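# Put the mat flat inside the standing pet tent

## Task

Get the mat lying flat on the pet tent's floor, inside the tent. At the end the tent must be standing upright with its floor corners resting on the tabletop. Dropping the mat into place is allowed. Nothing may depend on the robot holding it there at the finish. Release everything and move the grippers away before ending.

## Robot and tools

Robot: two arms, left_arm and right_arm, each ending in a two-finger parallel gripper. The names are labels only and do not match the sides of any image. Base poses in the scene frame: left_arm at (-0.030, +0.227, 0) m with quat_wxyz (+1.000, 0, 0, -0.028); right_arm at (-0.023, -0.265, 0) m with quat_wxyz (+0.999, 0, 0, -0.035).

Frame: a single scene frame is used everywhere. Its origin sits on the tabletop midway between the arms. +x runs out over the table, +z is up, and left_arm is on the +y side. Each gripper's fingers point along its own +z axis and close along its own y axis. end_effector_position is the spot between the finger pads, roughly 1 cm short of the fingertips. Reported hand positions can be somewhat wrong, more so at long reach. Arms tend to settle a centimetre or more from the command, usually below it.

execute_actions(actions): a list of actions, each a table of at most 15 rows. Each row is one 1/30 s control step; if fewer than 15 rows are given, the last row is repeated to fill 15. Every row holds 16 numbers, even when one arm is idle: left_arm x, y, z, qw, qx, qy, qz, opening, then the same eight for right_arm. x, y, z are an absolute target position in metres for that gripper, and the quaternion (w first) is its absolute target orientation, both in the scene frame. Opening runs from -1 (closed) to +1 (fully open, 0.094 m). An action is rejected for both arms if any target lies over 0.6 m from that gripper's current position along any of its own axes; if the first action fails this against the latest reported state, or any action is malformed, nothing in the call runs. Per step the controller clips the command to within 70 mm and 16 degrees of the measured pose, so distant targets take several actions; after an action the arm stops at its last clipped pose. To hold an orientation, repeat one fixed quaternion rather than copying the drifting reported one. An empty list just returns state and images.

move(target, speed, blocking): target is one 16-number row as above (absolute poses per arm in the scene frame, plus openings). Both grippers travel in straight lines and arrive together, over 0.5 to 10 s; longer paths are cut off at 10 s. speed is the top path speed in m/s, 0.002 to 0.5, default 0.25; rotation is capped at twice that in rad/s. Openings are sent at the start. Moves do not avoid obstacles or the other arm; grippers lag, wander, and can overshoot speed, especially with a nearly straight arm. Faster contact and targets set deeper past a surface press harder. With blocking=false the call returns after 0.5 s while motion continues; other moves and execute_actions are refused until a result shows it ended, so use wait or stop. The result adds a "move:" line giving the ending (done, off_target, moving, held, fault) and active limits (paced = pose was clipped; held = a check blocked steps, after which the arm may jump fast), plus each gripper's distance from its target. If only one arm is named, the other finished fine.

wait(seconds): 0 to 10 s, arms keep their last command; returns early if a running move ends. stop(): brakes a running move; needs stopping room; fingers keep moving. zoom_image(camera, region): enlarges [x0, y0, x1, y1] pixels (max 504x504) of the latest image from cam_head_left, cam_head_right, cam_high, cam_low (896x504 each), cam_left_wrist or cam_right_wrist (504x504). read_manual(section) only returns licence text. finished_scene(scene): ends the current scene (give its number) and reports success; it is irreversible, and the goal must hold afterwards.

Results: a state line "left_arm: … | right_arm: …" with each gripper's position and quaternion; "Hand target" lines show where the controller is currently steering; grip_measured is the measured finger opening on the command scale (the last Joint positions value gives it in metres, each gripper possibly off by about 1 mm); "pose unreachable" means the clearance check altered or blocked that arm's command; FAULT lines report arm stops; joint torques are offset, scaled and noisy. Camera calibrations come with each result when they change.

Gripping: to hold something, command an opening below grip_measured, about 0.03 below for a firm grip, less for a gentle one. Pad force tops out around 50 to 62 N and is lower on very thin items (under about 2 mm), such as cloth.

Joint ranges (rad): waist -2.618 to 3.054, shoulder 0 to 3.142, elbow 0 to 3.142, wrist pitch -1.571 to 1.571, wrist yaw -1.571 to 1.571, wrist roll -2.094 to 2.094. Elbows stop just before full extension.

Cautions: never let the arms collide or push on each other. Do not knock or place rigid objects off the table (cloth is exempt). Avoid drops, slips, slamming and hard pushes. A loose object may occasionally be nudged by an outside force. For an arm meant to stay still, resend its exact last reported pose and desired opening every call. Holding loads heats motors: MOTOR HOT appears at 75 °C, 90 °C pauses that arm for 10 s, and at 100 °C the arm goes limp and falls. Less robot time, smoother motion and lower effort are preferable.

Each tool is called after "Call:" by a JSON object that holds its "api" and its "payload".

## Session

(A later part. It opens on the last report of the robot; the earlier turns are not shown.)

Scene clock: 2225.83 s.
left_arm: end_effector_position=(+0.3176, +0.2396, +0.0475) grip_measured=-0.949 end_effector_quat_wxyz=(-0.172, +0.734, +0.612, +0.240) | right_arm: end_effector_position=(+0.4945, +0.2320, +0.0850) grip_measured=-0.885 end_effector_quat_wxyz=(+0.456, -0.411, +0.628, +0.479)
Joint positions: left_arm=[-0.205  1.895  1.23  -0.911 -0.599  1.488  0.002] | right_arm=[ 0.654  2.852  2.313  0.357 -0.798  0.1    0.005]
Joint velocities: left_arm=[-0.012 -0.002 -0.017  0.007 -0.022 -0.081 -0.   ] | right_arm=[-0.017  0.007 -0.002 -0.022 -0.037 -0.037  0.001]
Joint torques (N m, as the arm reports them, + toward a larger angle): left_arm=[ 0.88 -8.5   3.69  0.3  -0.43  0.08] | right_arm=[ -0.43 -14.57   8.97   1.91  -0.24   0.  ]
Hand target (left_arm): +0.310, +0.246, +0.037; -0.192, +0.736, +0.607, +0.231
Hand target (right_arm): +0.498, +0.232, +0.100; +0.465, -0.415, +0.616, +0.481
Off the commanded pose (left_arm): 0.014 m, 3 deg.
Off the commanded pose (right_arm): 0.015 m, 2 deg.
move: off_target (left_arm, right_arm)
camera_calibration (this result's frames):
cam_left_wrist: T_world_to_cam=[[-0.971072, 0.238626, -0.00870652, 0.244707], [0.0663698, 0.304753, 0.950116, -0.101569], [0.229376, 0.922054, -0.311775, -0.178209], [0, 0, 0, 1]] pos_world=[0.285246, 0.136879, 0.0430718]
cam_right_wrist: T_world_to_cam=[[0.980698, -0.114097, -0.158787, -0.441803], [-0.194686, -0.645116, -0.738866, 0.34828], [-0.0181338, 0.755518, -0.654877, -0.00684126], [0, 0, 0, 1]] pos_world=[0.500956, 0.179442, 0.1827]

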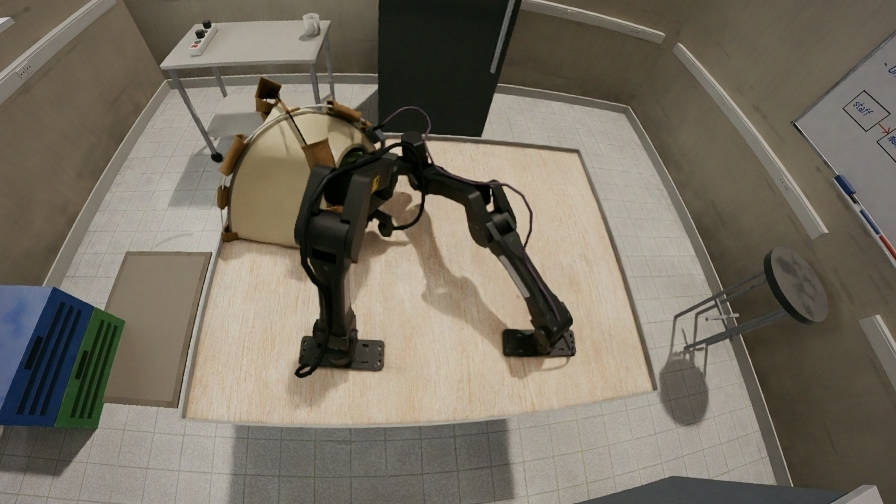

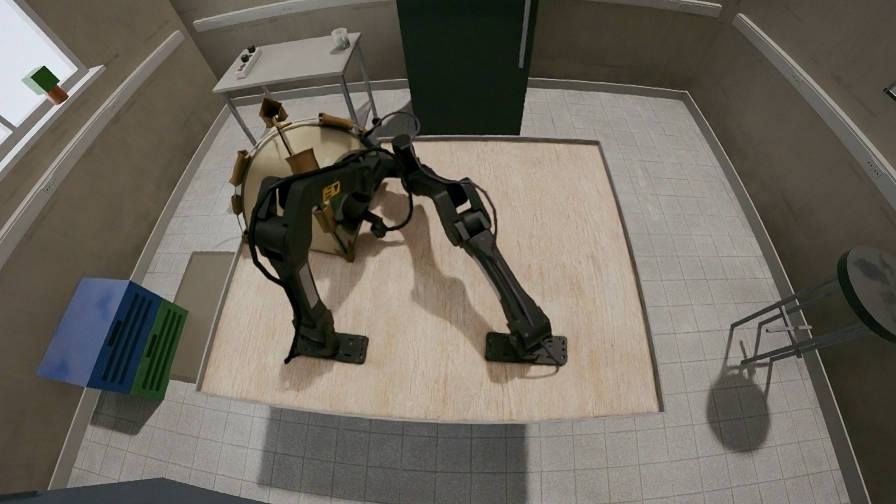

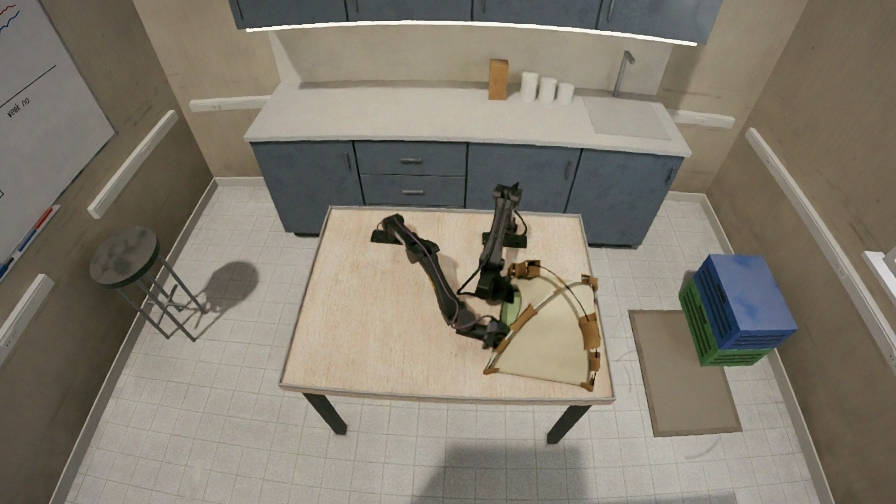

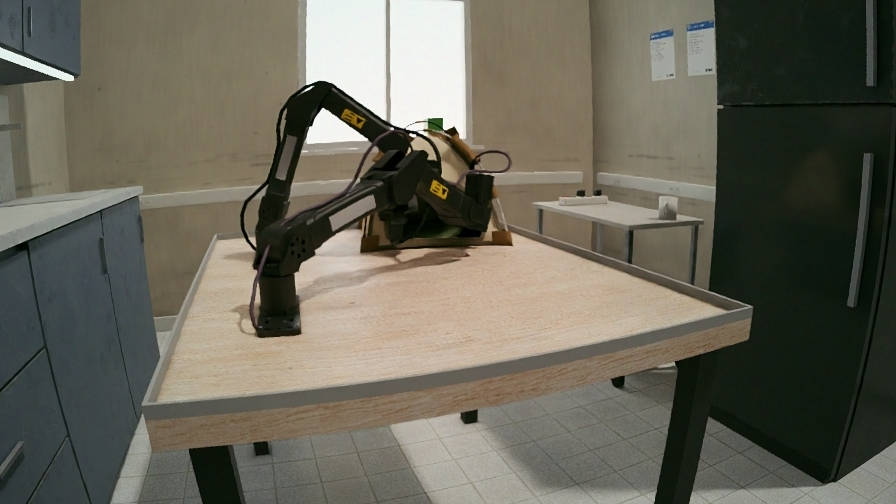

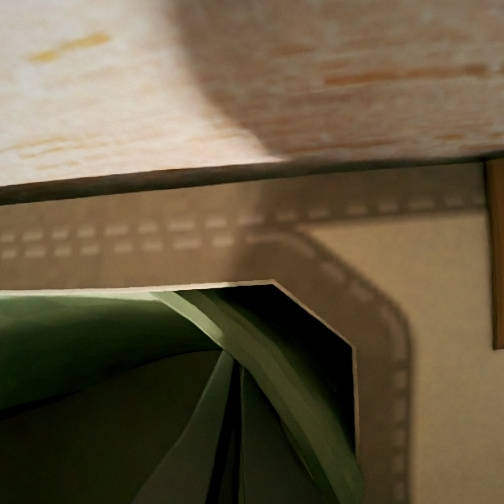

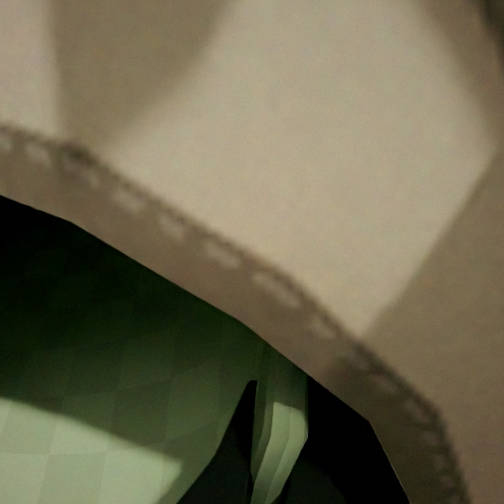

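Call:
{"api": "execute_actions", "payload": {"actions": [[[0.312,0.246,0.036,-0.1913,0.7359,0.6066,0.2320,-0.95, 0.498,0.232,0.100,0.4648,-0.4155,0.6161,0.4813,-0.85],[0.312,0.246,0.036,-0.1913,0.7359,0.6066,0.2320,-0.95, 0.498,0.232,0.100,0.4648,-0.4155,0.6161,0.4813,-0.8],[0.312,0.246,0.036,-0.1913,0.7359,0.6066,0.2320,-0.95, 0.498,0.232,0.100,0.4648,-0.4155,0.6161,0.4813,-0.75],[0.312,0.246,0.036,-0.1913,0.7359,0.6066,0.2320,-0.95, 0.498,0.232,0.100,0.4648,-0.4155,0.6161,0.4813,-0.7],[0.312,0.246,0.036,-0.1913,0.7359,0.6066,0.2320,-0.95, 0.498,0.232,0.100,0.4648,-0.4155,0.6161,0.4813,-0.65],[0.312,0.246,0.036,-0.1913,0.7359,0.6066,0.2320,-0.95, 0.498,0.232,0.100,0.4648,-0.4155,0.6161,0.4813,-0.6]]]}}

Call:
{"api": "move", "payload": {"target": [0.312,0.246,0.036,-0.1913,0.7359,0.6066,0.2320,-0.95, 0.484,0.150,0.112,0.4648,-0.4155,0.6161,0.4813,-0.6], "speed": 0.08}}

Scene clock: 2235.43 s.
left_arm: end_effector_position=(+0.3180, +0.2394, +0.0475) grip_measured=-0.949 end_effector_quat_wxyz=(-0.171, +0.734, +0.611, +0.240) | right_arm: end_effector_position=(+0.4945, +0.2320, +0.0850) grip_measured=-0.602 end_effector_quat_wxyz=(+0.456, -0.411, +0.628, +0.479)
Joint positions: left_arm=[-0.205  1.895  1.23  -0.909 -0.599  1.491  0.002] | right_arm=[ 0.654  2.852  2.313  0.357 -0.798  0.1    0.019]
Joint velocities: left_arm=[-0.012  0.012 -0.007 -0.007 -0.007  0.022 -0.   ] | right_arm=[ 0.022 -0.002 -0.007  0.066 -0.007 -0.051 -0.   ]
Joint torques (N m, as the arm reports them, + toward a larger angle): left_arm=[ 0.74 -8.24  3.99  0.31 -0.44  0.1 ] | right_arm=[ -0.46 -14.56   8.98   1.91  -0.23   0.  ]
Hand target (left_arm): +0.312, +0.246, +0.037; -0.191, +0.736, +0.606, +0.232
Hand target (right_arm): +0.498, +0.232, +0.100; +0.465, -0.415, +0.616, +0.481
Off the commanded pose (left_arm): 0.015 m, 3 deg.
Off the commanded pose (right_arm): 0.015 m, 2 deg.
camera_calibration (this result's frames):
cam_left_wrist: T_world_to_cam=[[-0.97054, 0.240766, -0.00910787, 0.244459], [0.0666753, 0.304713, 0.950108, -0.101648], [0.231529, 0.921511, -0.311789, -0.178757], [0, 0, 0, 1]] pos_world=[0.285423, 0.136843, 0.0430688]
cam_right_wrist: T_world_to_cam=[[0.980698, -0.114097, -0.158787, -0.441803], [-0.194686, -0.645116, -0.738866, 0.34828], [-0.0181338, 0.755518, -0.654877, -0.00684126], [0, 0, 0, 1]] pos_world=[0.500956, 0.179442, 0.1827]

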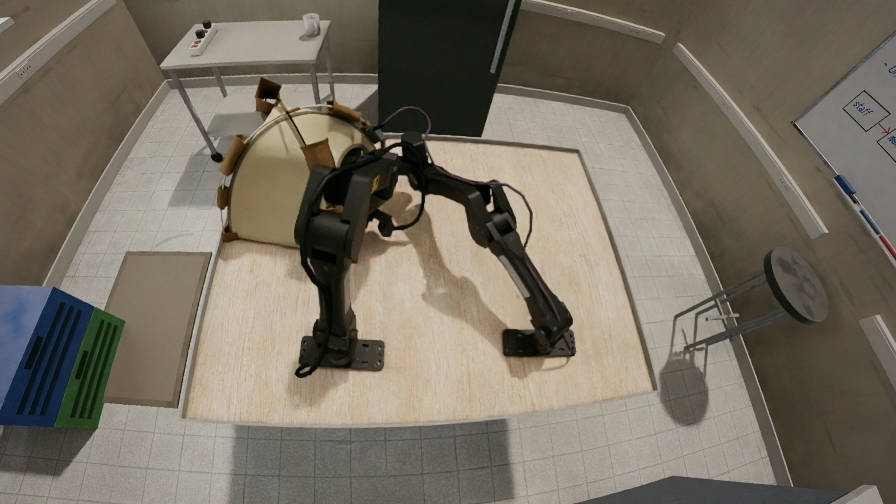

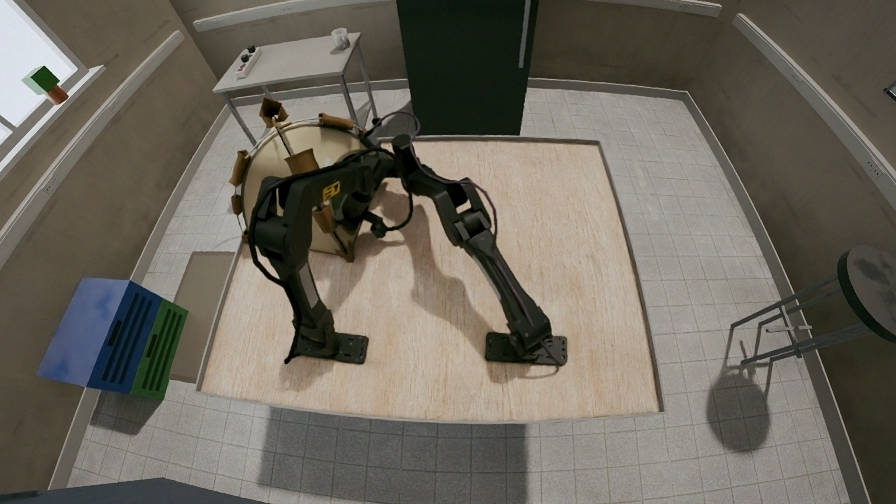

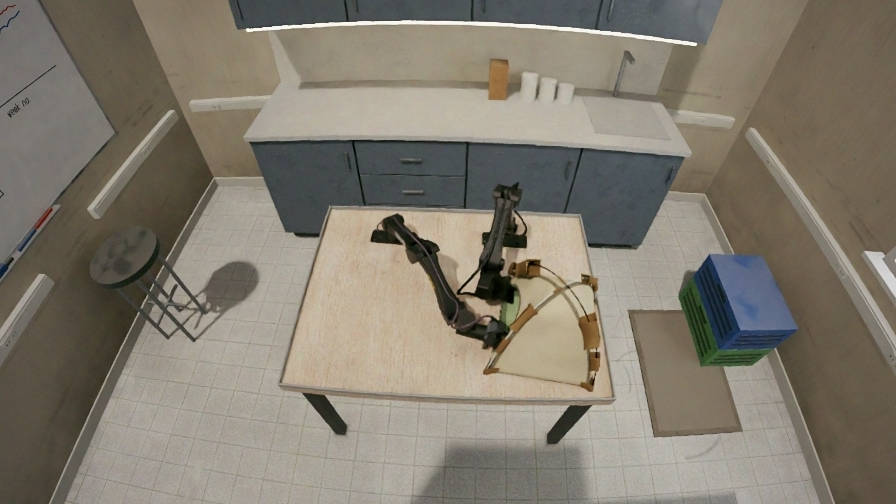

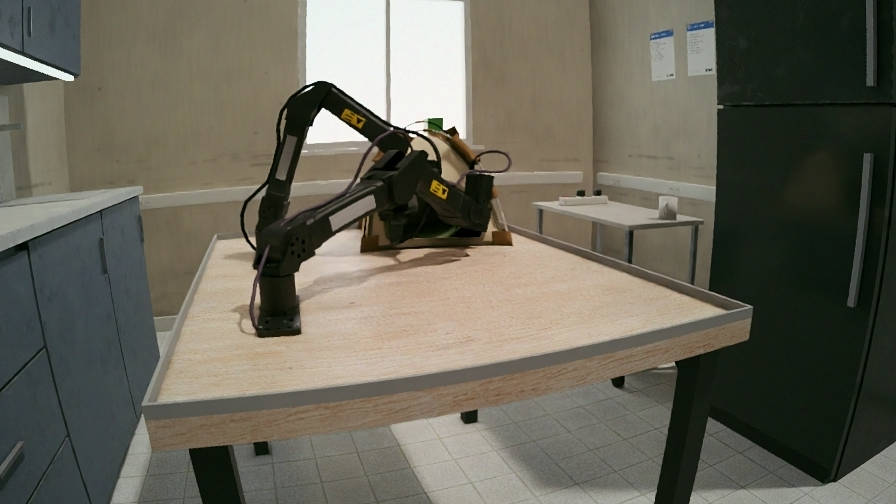

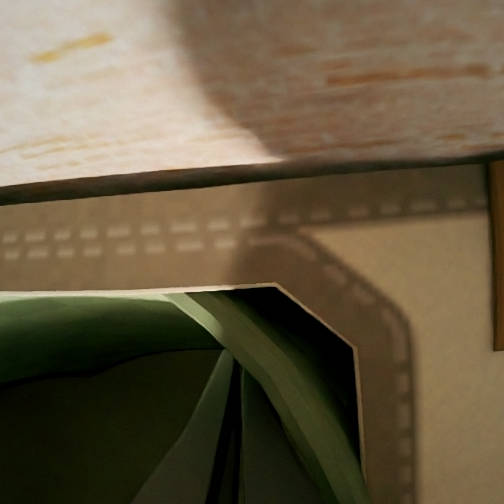

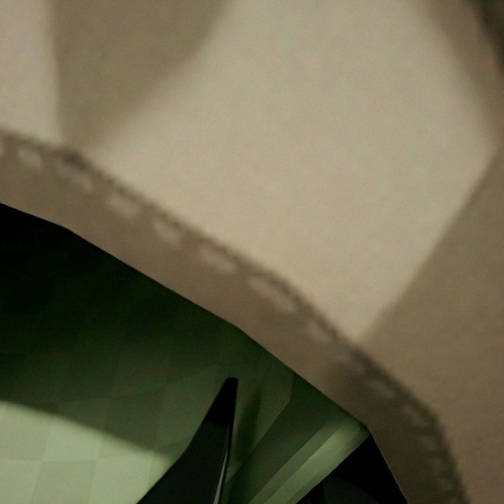

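Scene clock: 2236.93 s.
left_arm: end_effector_position=(+0.3188, +0.2393, +0.0475) grip_measured=-0.949 end_effector_quat_wxyz=(-0.170, +0.734, +0.612, +0.241) | right_arm: end_effector_position=(+0.4855, +0.1539, +0.0932) grip_measured=-0.602 end_effector_quat_wxyz=(+0.448, -0.408, +0.632, +0.483)
Joint positions: left_arm=[-0.205  1.895  1.23  -0.905 -0.599  1.491  0.002] | right_arm=[ 0.541  2.606  1.865  0.523 -0.913  0.076  0.019]
Joint velocities: left_arm=[-0.002 -0.007  0.002  0.037  0.022 -0.051 -0.   ] | right_arm=[-0.002 -0.012 -0.027 -0.051 -0.022 -0.051 -0.   ]
Joint torques (N m, as the arm reports them, + toward a larger angle): left_arm=[ 0.8  -8.22  4.03  0.3  -0.43  0.12] | right_arm=[ -0.71 -15.66   4.68   2.21  -0.3   -0.07]
Hand target (left_arm): +0.312, +0.246, +0.037; -0.191, +0.736, +0.606, +0.232
Hand target (right_arm): +0.486, +0.150, +0.112; +0.465, -0.416, +0.616, +0.481
Off the commanded pose (left_arm): 0.015 m, 3 deg.
Off the commanded pose (right_arm): 0.019 m, 3 deg.
move: off_target (left_arm, right_arm)
camera_calibration (this result's frames):
cam_left_wrist: T_world_to_cam=[[-0.970504, 0.240757, -0.0125404, 0.24536], [0.0635238, 0.305554, 0.950053, -0.10083], [0.232563, 0.921234, -0.311836, -0.179009], [0, 0, 0, 1]] pos_world=[0.286159, 0.136646, 0.0430499]
cam_right_wrist: T_world_to_cam=[[0.977636, -0.111577, -0.178265, -0.437693], [-0.207565, -0.648296, -0.73255, 0.308463], [-0.0338323, 0.753169, -0.656957, 0.0655182], [0, 0, 0, 1]] pos_world=[0.494147, 0.101792, 0.190982]

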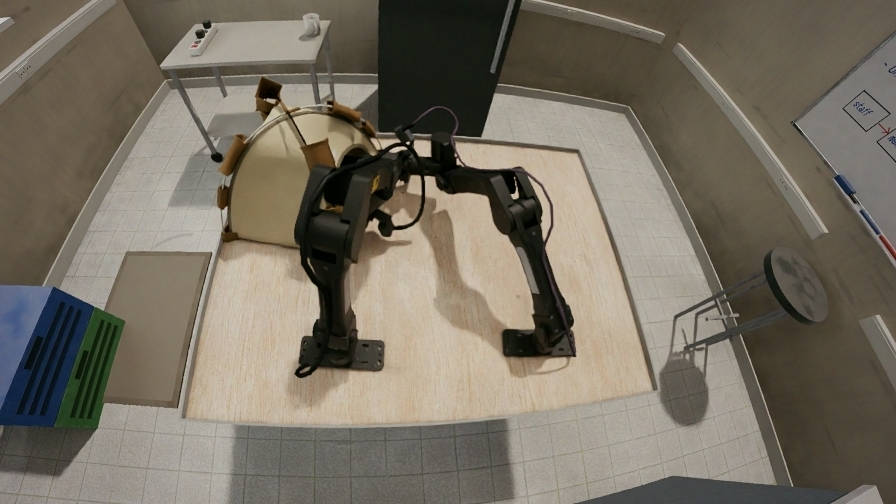

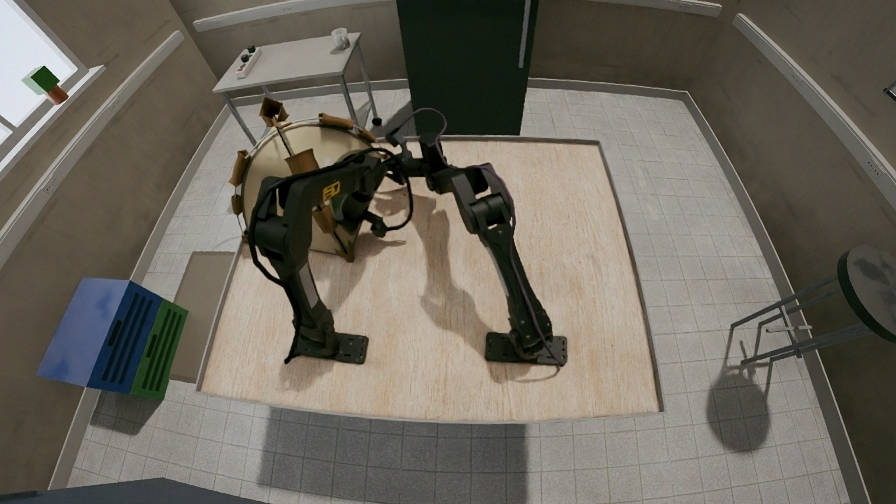

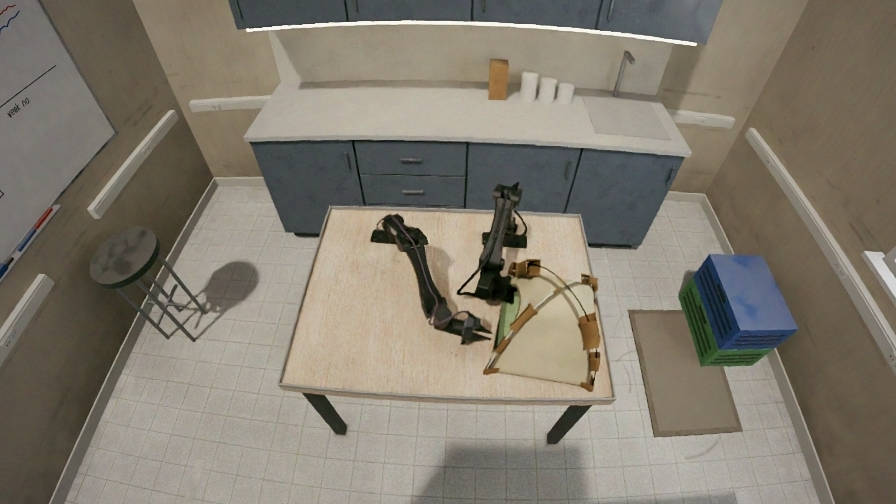

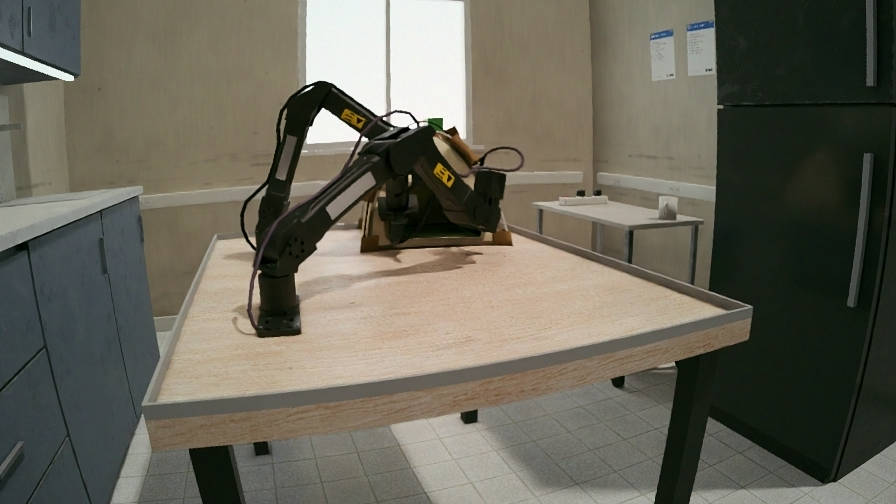

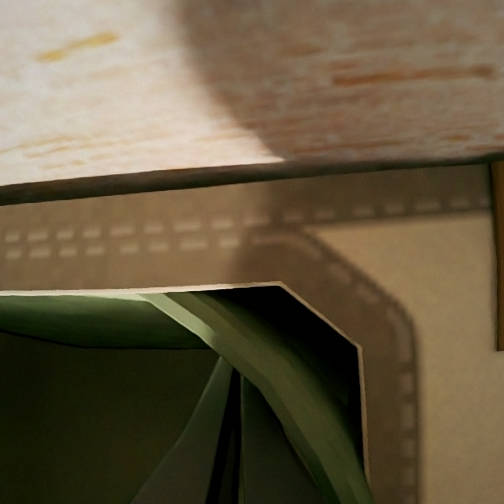

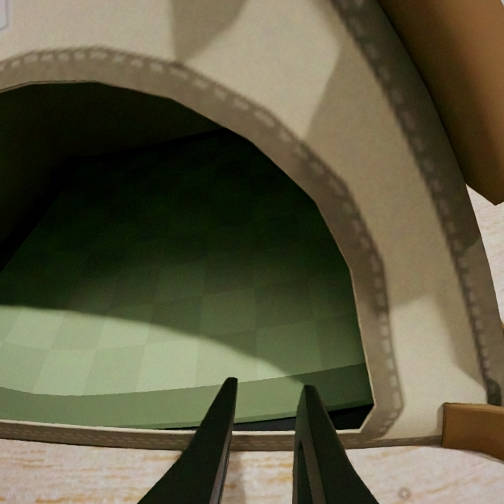

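Call:
{"api": "move", "payload": {"target": [0.308,0.200,0.088,-0.1127,0.7489,0.6395,0.1320,-0.95, 0.470,0.080,0.125,0.4648,-0.4155,0.6161,0.4813,-0.6], "speed": 0.12}}

Scene clock: 2249.20 s.
left_arm: end_effector_position=(+0.3080, +0.2037, +0.0765) grip_measured=-0.949 end_effector_quat_wxyz=(-0.125, +0.751, +0.635, +0.133) | right_arm: end_effector_position=(+0.4723, +0.0842, +0.1095) grip_measured=-0.602 end_effector_quat_wxyz=(+0.449, -0.407, +0.631, +0.485)
Joint positions: left_arm=[-0.205  1.88   1.411 -1.158 -0.364  1.467  0.002] | right_arm=[ 0.427  2.429  1.592  0.591 -1.026  0.038  0.019]
Joint velocities: left_arm=[ 0.022 -0.007  0.002 -0.125 -0.037 -0.007 -0.   ] | right_arm=[-0.017  0.007  0.007 -0.007  0.066  0.022 -0.   ]
Joint torques (N m, as the arm reports them, + toward a larger angle): left_arm=[ -0.02 -11.65   8.24  -0.09  -0.1   -0.07] | right_arm=[ -0.58 -14.35   4.38   2.1   -0.27  -0.08]
Hand target (left_arm): +0.309, +0.200, +0.087; -0.113, +0.749, +0.639, +0.132
Hand target (right_arm): +0.471, +0.080, +0.125; +0.465, -0.416, +0.616, +0.481
Off the commanded pose (left_arm): 0.012 m, 2 deg.
Off the commanded pose (right_arm): 0.016 m, 3 deg.
move: off_target (left_arm, right_arm)
camera_calibration (this result's frames):
cam_left_wrist: T_world_to_cam=[[-0.97548, 0.216459, 0.0397933, 0.246301], [0.146409, 0.503233, 0.851658, -0.175107], [0.164323, 0.836602, -0.522585, -0.0803555], [0, 0, 0, 1]] pos_world=[0.279103, 0.102031, 0.097338]
cam_right_wrist: T_world_to_cam=[[0.977868, -0.110148, -0.177882, -0.429909], [-0.206531, -0.644153, -0.736486, 0.272016], [-0.0334609, 0.756924, -0.652646, 0.127374], [0, 0, 0, 1]] pos_world=[0.480836, 0.0314541, 0.206993]

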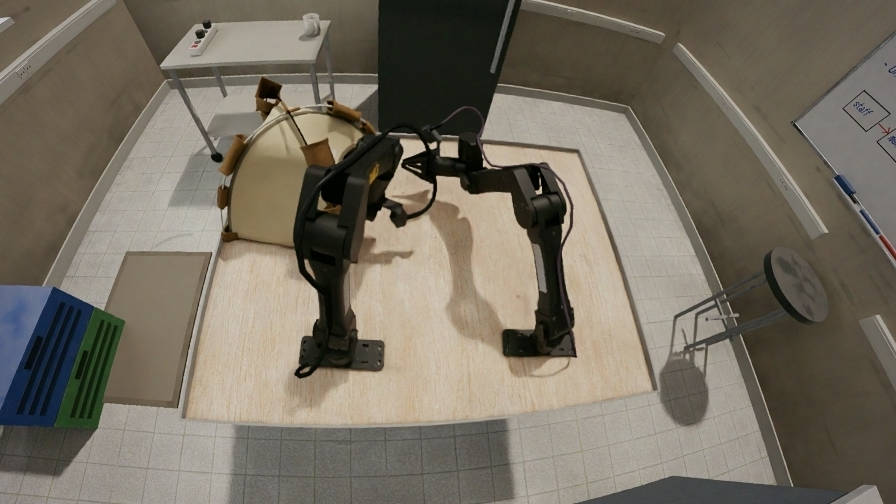

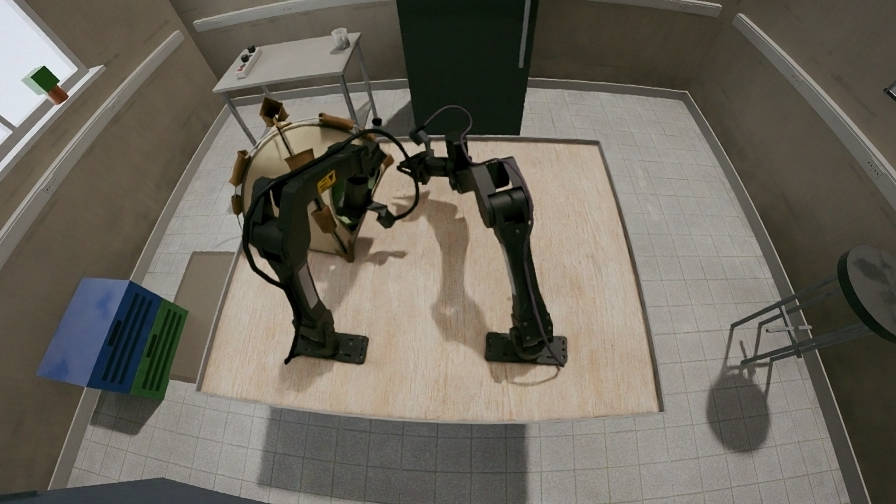

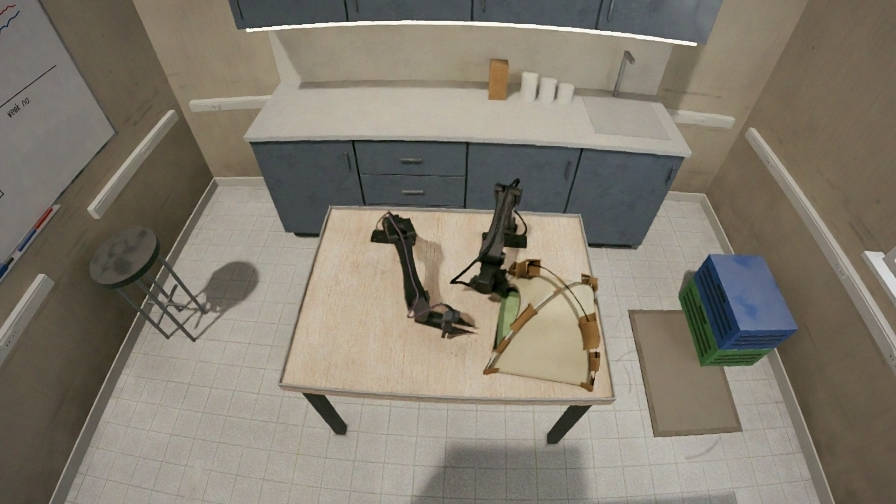

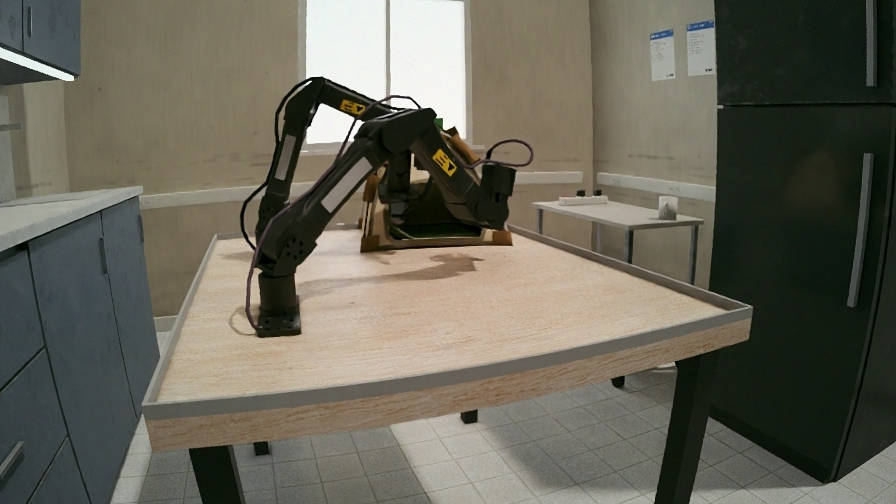

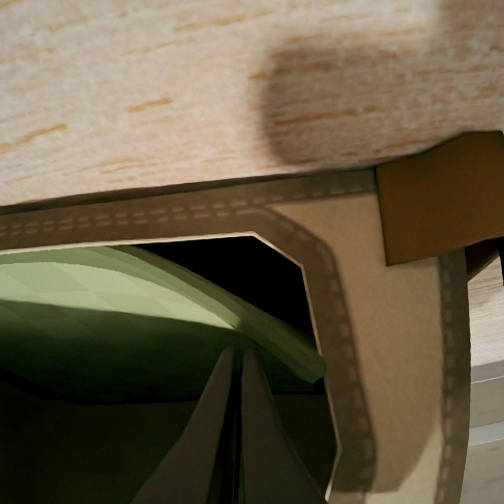

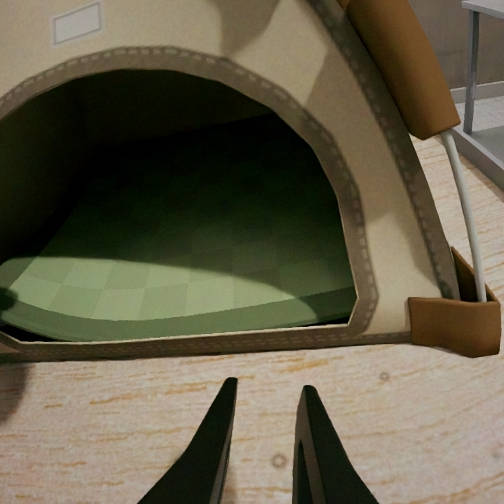

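Call:
{"api": "execute_actions", "payload": {"actions": []}}

Scene clock: 2268.37 s.
left_arm: end_effector_position=(+0.3076, +0.2036, +0.0765) grip_measured=-0.949 end_effector_quat_wxyz=(-0.125, +0.751, +0.635, +0.132) | right_arm: end_effector_position=(+0.4722, +0.0842, +0.1096) grip_measured=-0.602 end_effector_quat_wxyz=(+0.449, -0.407, +0.630, +0.485)
Joint positions: left_arm=[-0.205  1.88   1.411 -1.159 -0.363  1.467  0.002] | right_arm=[ 0.427  2.429  1.592  0.591 -1.026  0.038  0.019]
Joint velocities: left_arm=[-0.007  0.007 -0.012  0.022 -0.037 -0.066  0.   ] | right_arm=[ 0.007  0.002  0.002  0.037  0.051  0.007 -0.001]
Joint torques (N m, as the arm reports them, + toward a larger angle): left_arm=[ -0.04 -11.77   8.17  -0.08  -0.09  -0.05] | right_arm=[ -0.68 -14.35   4.4    2.1   -0.25  -0.08]
Hand target (left_arm): +0.309, +0.200, +0.087; -0.113, +0.749, +0.639, +0.132
Hand target (right_arm): +0.471, +0.080, +0.125; +0.465, -0.416, +0.616, +0.481
Off the commanded pose (left_arm): 0.012 m, 2 deg.
Off the commanded pose (right_arm): 0.016 m, 3 deg.
camera_calibration (this result's frames):
cam_left_wrist: T_world_to_cam=[[-0.975423, 0.216424, 0.0413652, 0.245799], [0.147883, 0.503847, 0.85104, -0.17549], [0.163344, 0.836241, -0.523469, -0.0797987], [0, 0, 0, 1]] pos_world=[0.278745, 0.101954, 0.0974097]
cam_right_wrist: T_world_to_cam=[[0.978001, -0.10937, -0.17763, -0.429933], [-0.205839, -0.644079, -0.736745, 0.271774], [-0.0338303, 0.7571, -0.652422, 0.127539], [0, 0, 0, 1]] pos_world=[0.480731, 0.0314623, 0.207068]

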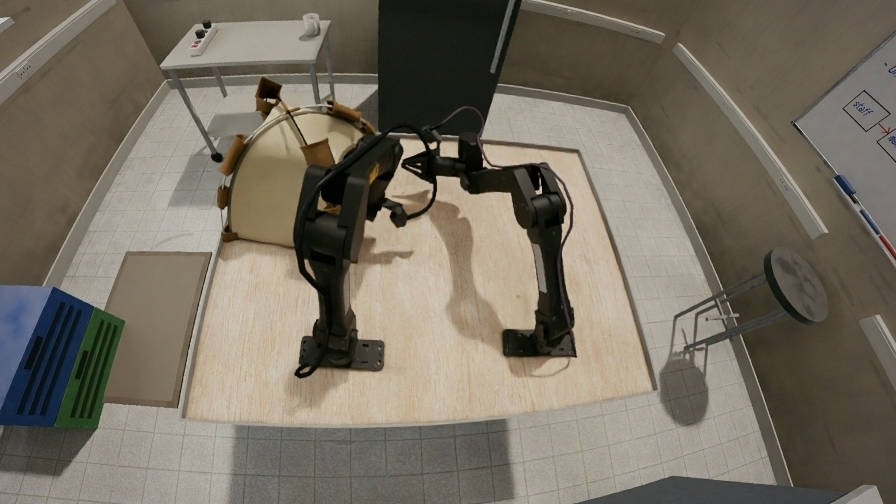

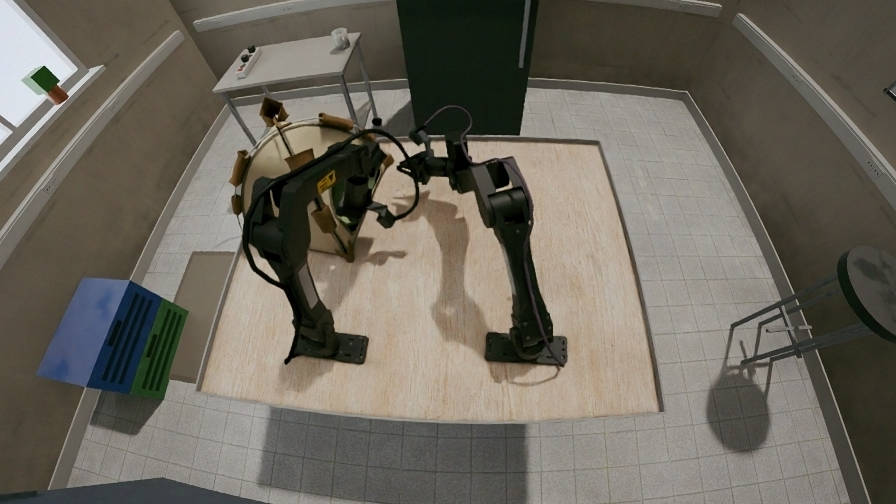

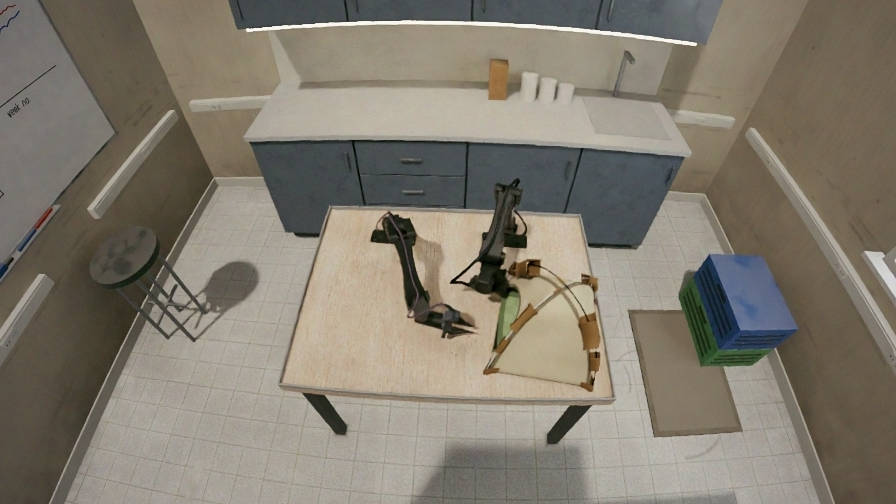

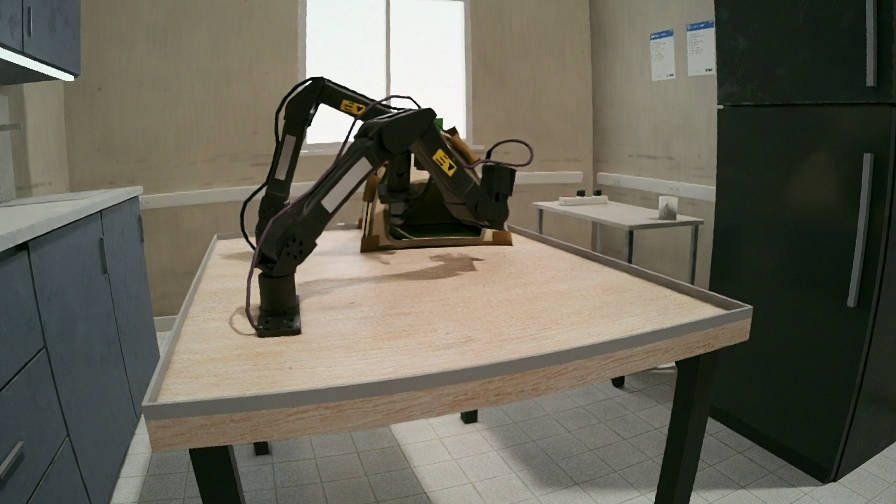

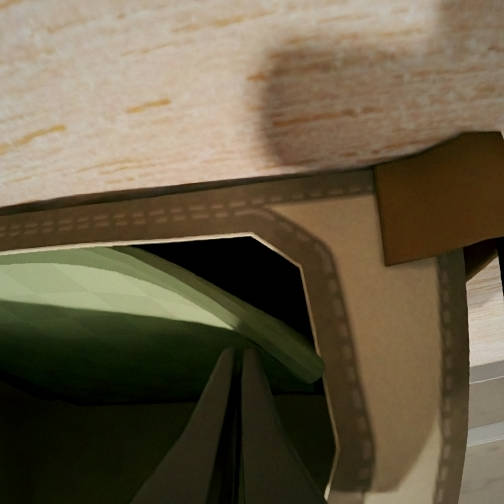

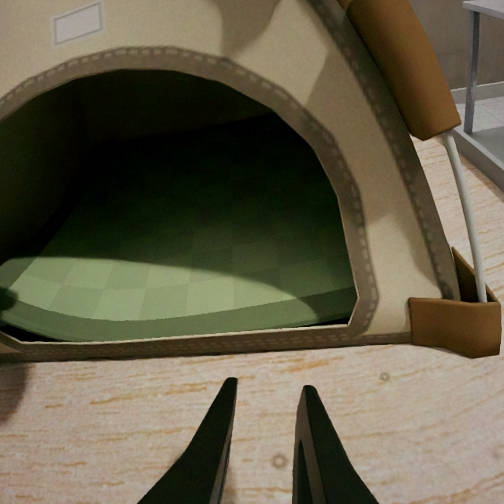

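Call:
{"api": "move", "payload": {"target": [0.302,0.182,0.056,-0.1127,0.7489,0.6395,0.1320,-0.95, 0.470,0.080,0.125,0.4648,-0.4155,0.6161,0.4813,-0.6], "speed": 0.05}}

Scene clock: 2278.10 s.
left_arm: end_effector_position=(+0.3075, +0.1857, +0.0652) grip_measured=-0.949 end_effector_quat_wxyz=(-0.109, +0.747, +0.640, +0.143) | right_arm: end_effector_position=(+0.4723, +0.0843, +0.1102) grip_measured=-0.602 end_effector_quat_wxyz=(+0.451, -0.408, +0.629, +0.484)
Joint positions: left_arm=[-0.255  1.88   1.367 -1.096 -0.359  1.407  0.002] | right_arm=[ 0.427  2.429  1.592  0.595 -1.026  0.038  0.019]
Joint velocities: left_arm=[-0.012  0.002  0.012 -0.081 -0.007 -0.007  0.   ] | right_arm=[ 0.017 -0.017  0.007  0.007  0.022  0.007  0.001]
Joint torques (N m, as the arm reports them, + toward a larger angle): left_arm=[-0.71 -9.52  3.94  0.3  -0.08 -0.03] | right_arm=[ -0.55 -14.57   3.95   2.1   -0.25  -0.07]
Hand target (left_arm): +0.302, +0.182, +0.056; -0.113, +0.749, +0.640, +0.132
Hand target (right_arm): +0.470, +0.080, +0.125; +0.465, -0.416, +0.616, +0.481
Off the commanded pose (left_arm): 0.011 m, 1 deg.
Off the commanded pose (right_arm): 0.016 m, 2 deg.
move: off_target (left_arm, right_arm)
camera_calibration (this result's frames):
cam_left_wrist: T_world_to_cam=[[-0.977488, 0.21099, 0.00111239, 0.25437], [0.112183, 0.515249, 0.849667, -0.14787], [0.178698, 0.830663, -0.527319, -0.0740811], [0, 0, 0, 1]] pos_world=[0.27847, 0.0840567, 0.0862927]
cam_right_wrist: T_world_to_cam=[[0.97863, -0.109135, -0.174279, -0.430644], [-0.203203, -0.643095, -0.738334, 0.271128], [-0.0315001, 0.75797, -0.651529, 0.126624], [0, 0, 0, 1]] pos_world=[0.480524, 0.0313852, 0.20763]

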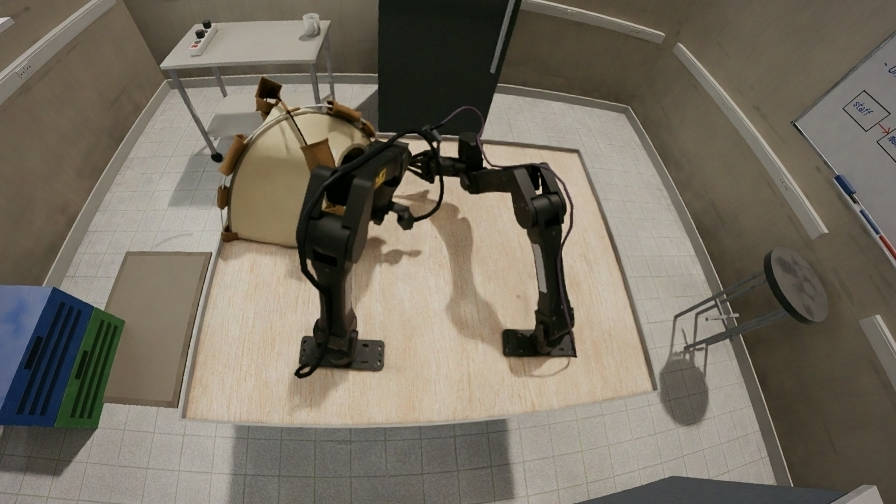

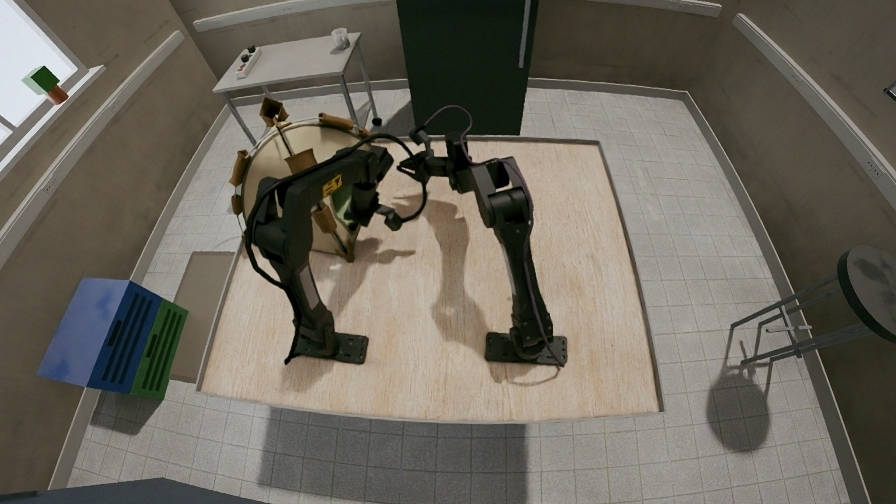

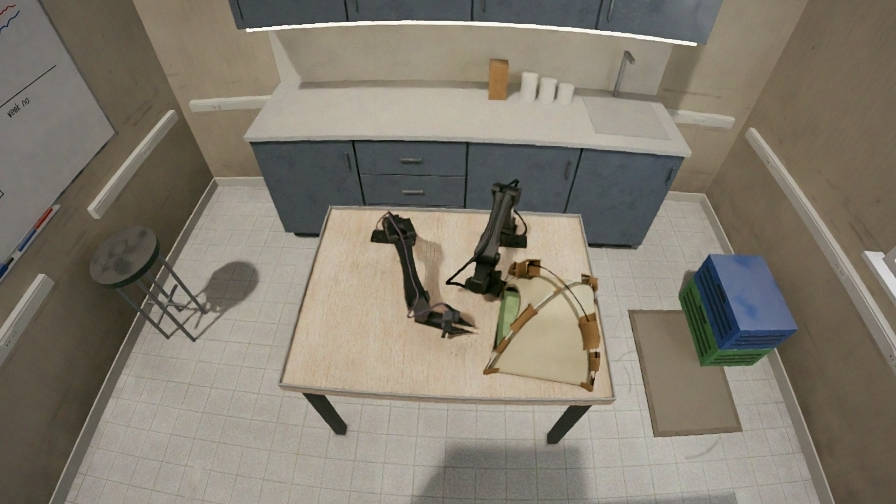

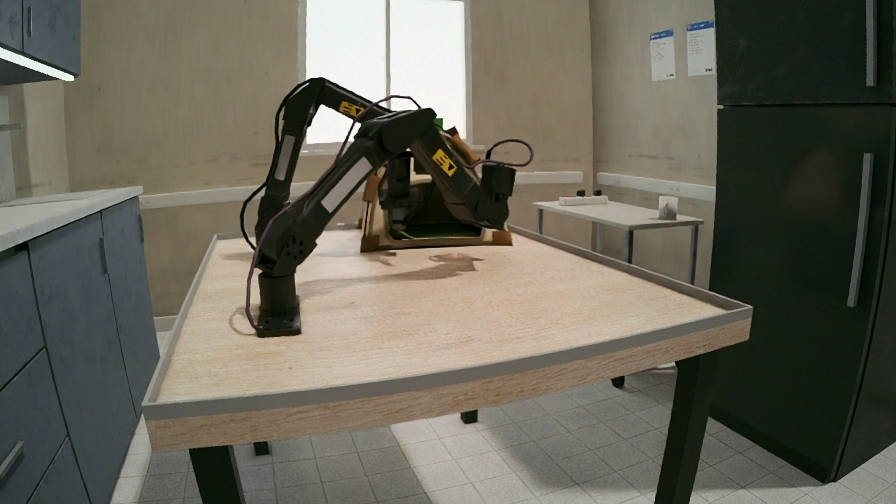

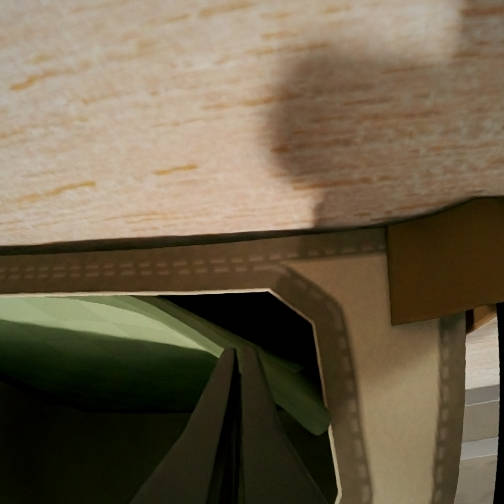

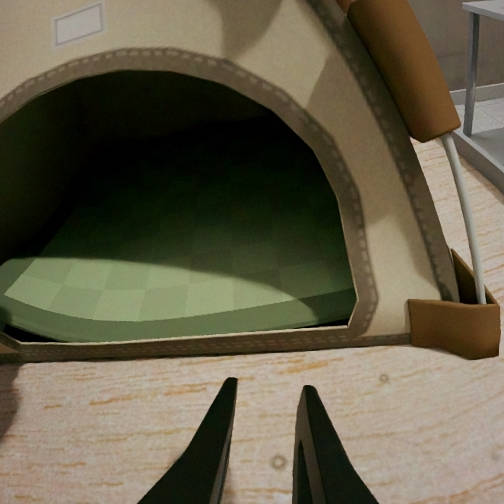

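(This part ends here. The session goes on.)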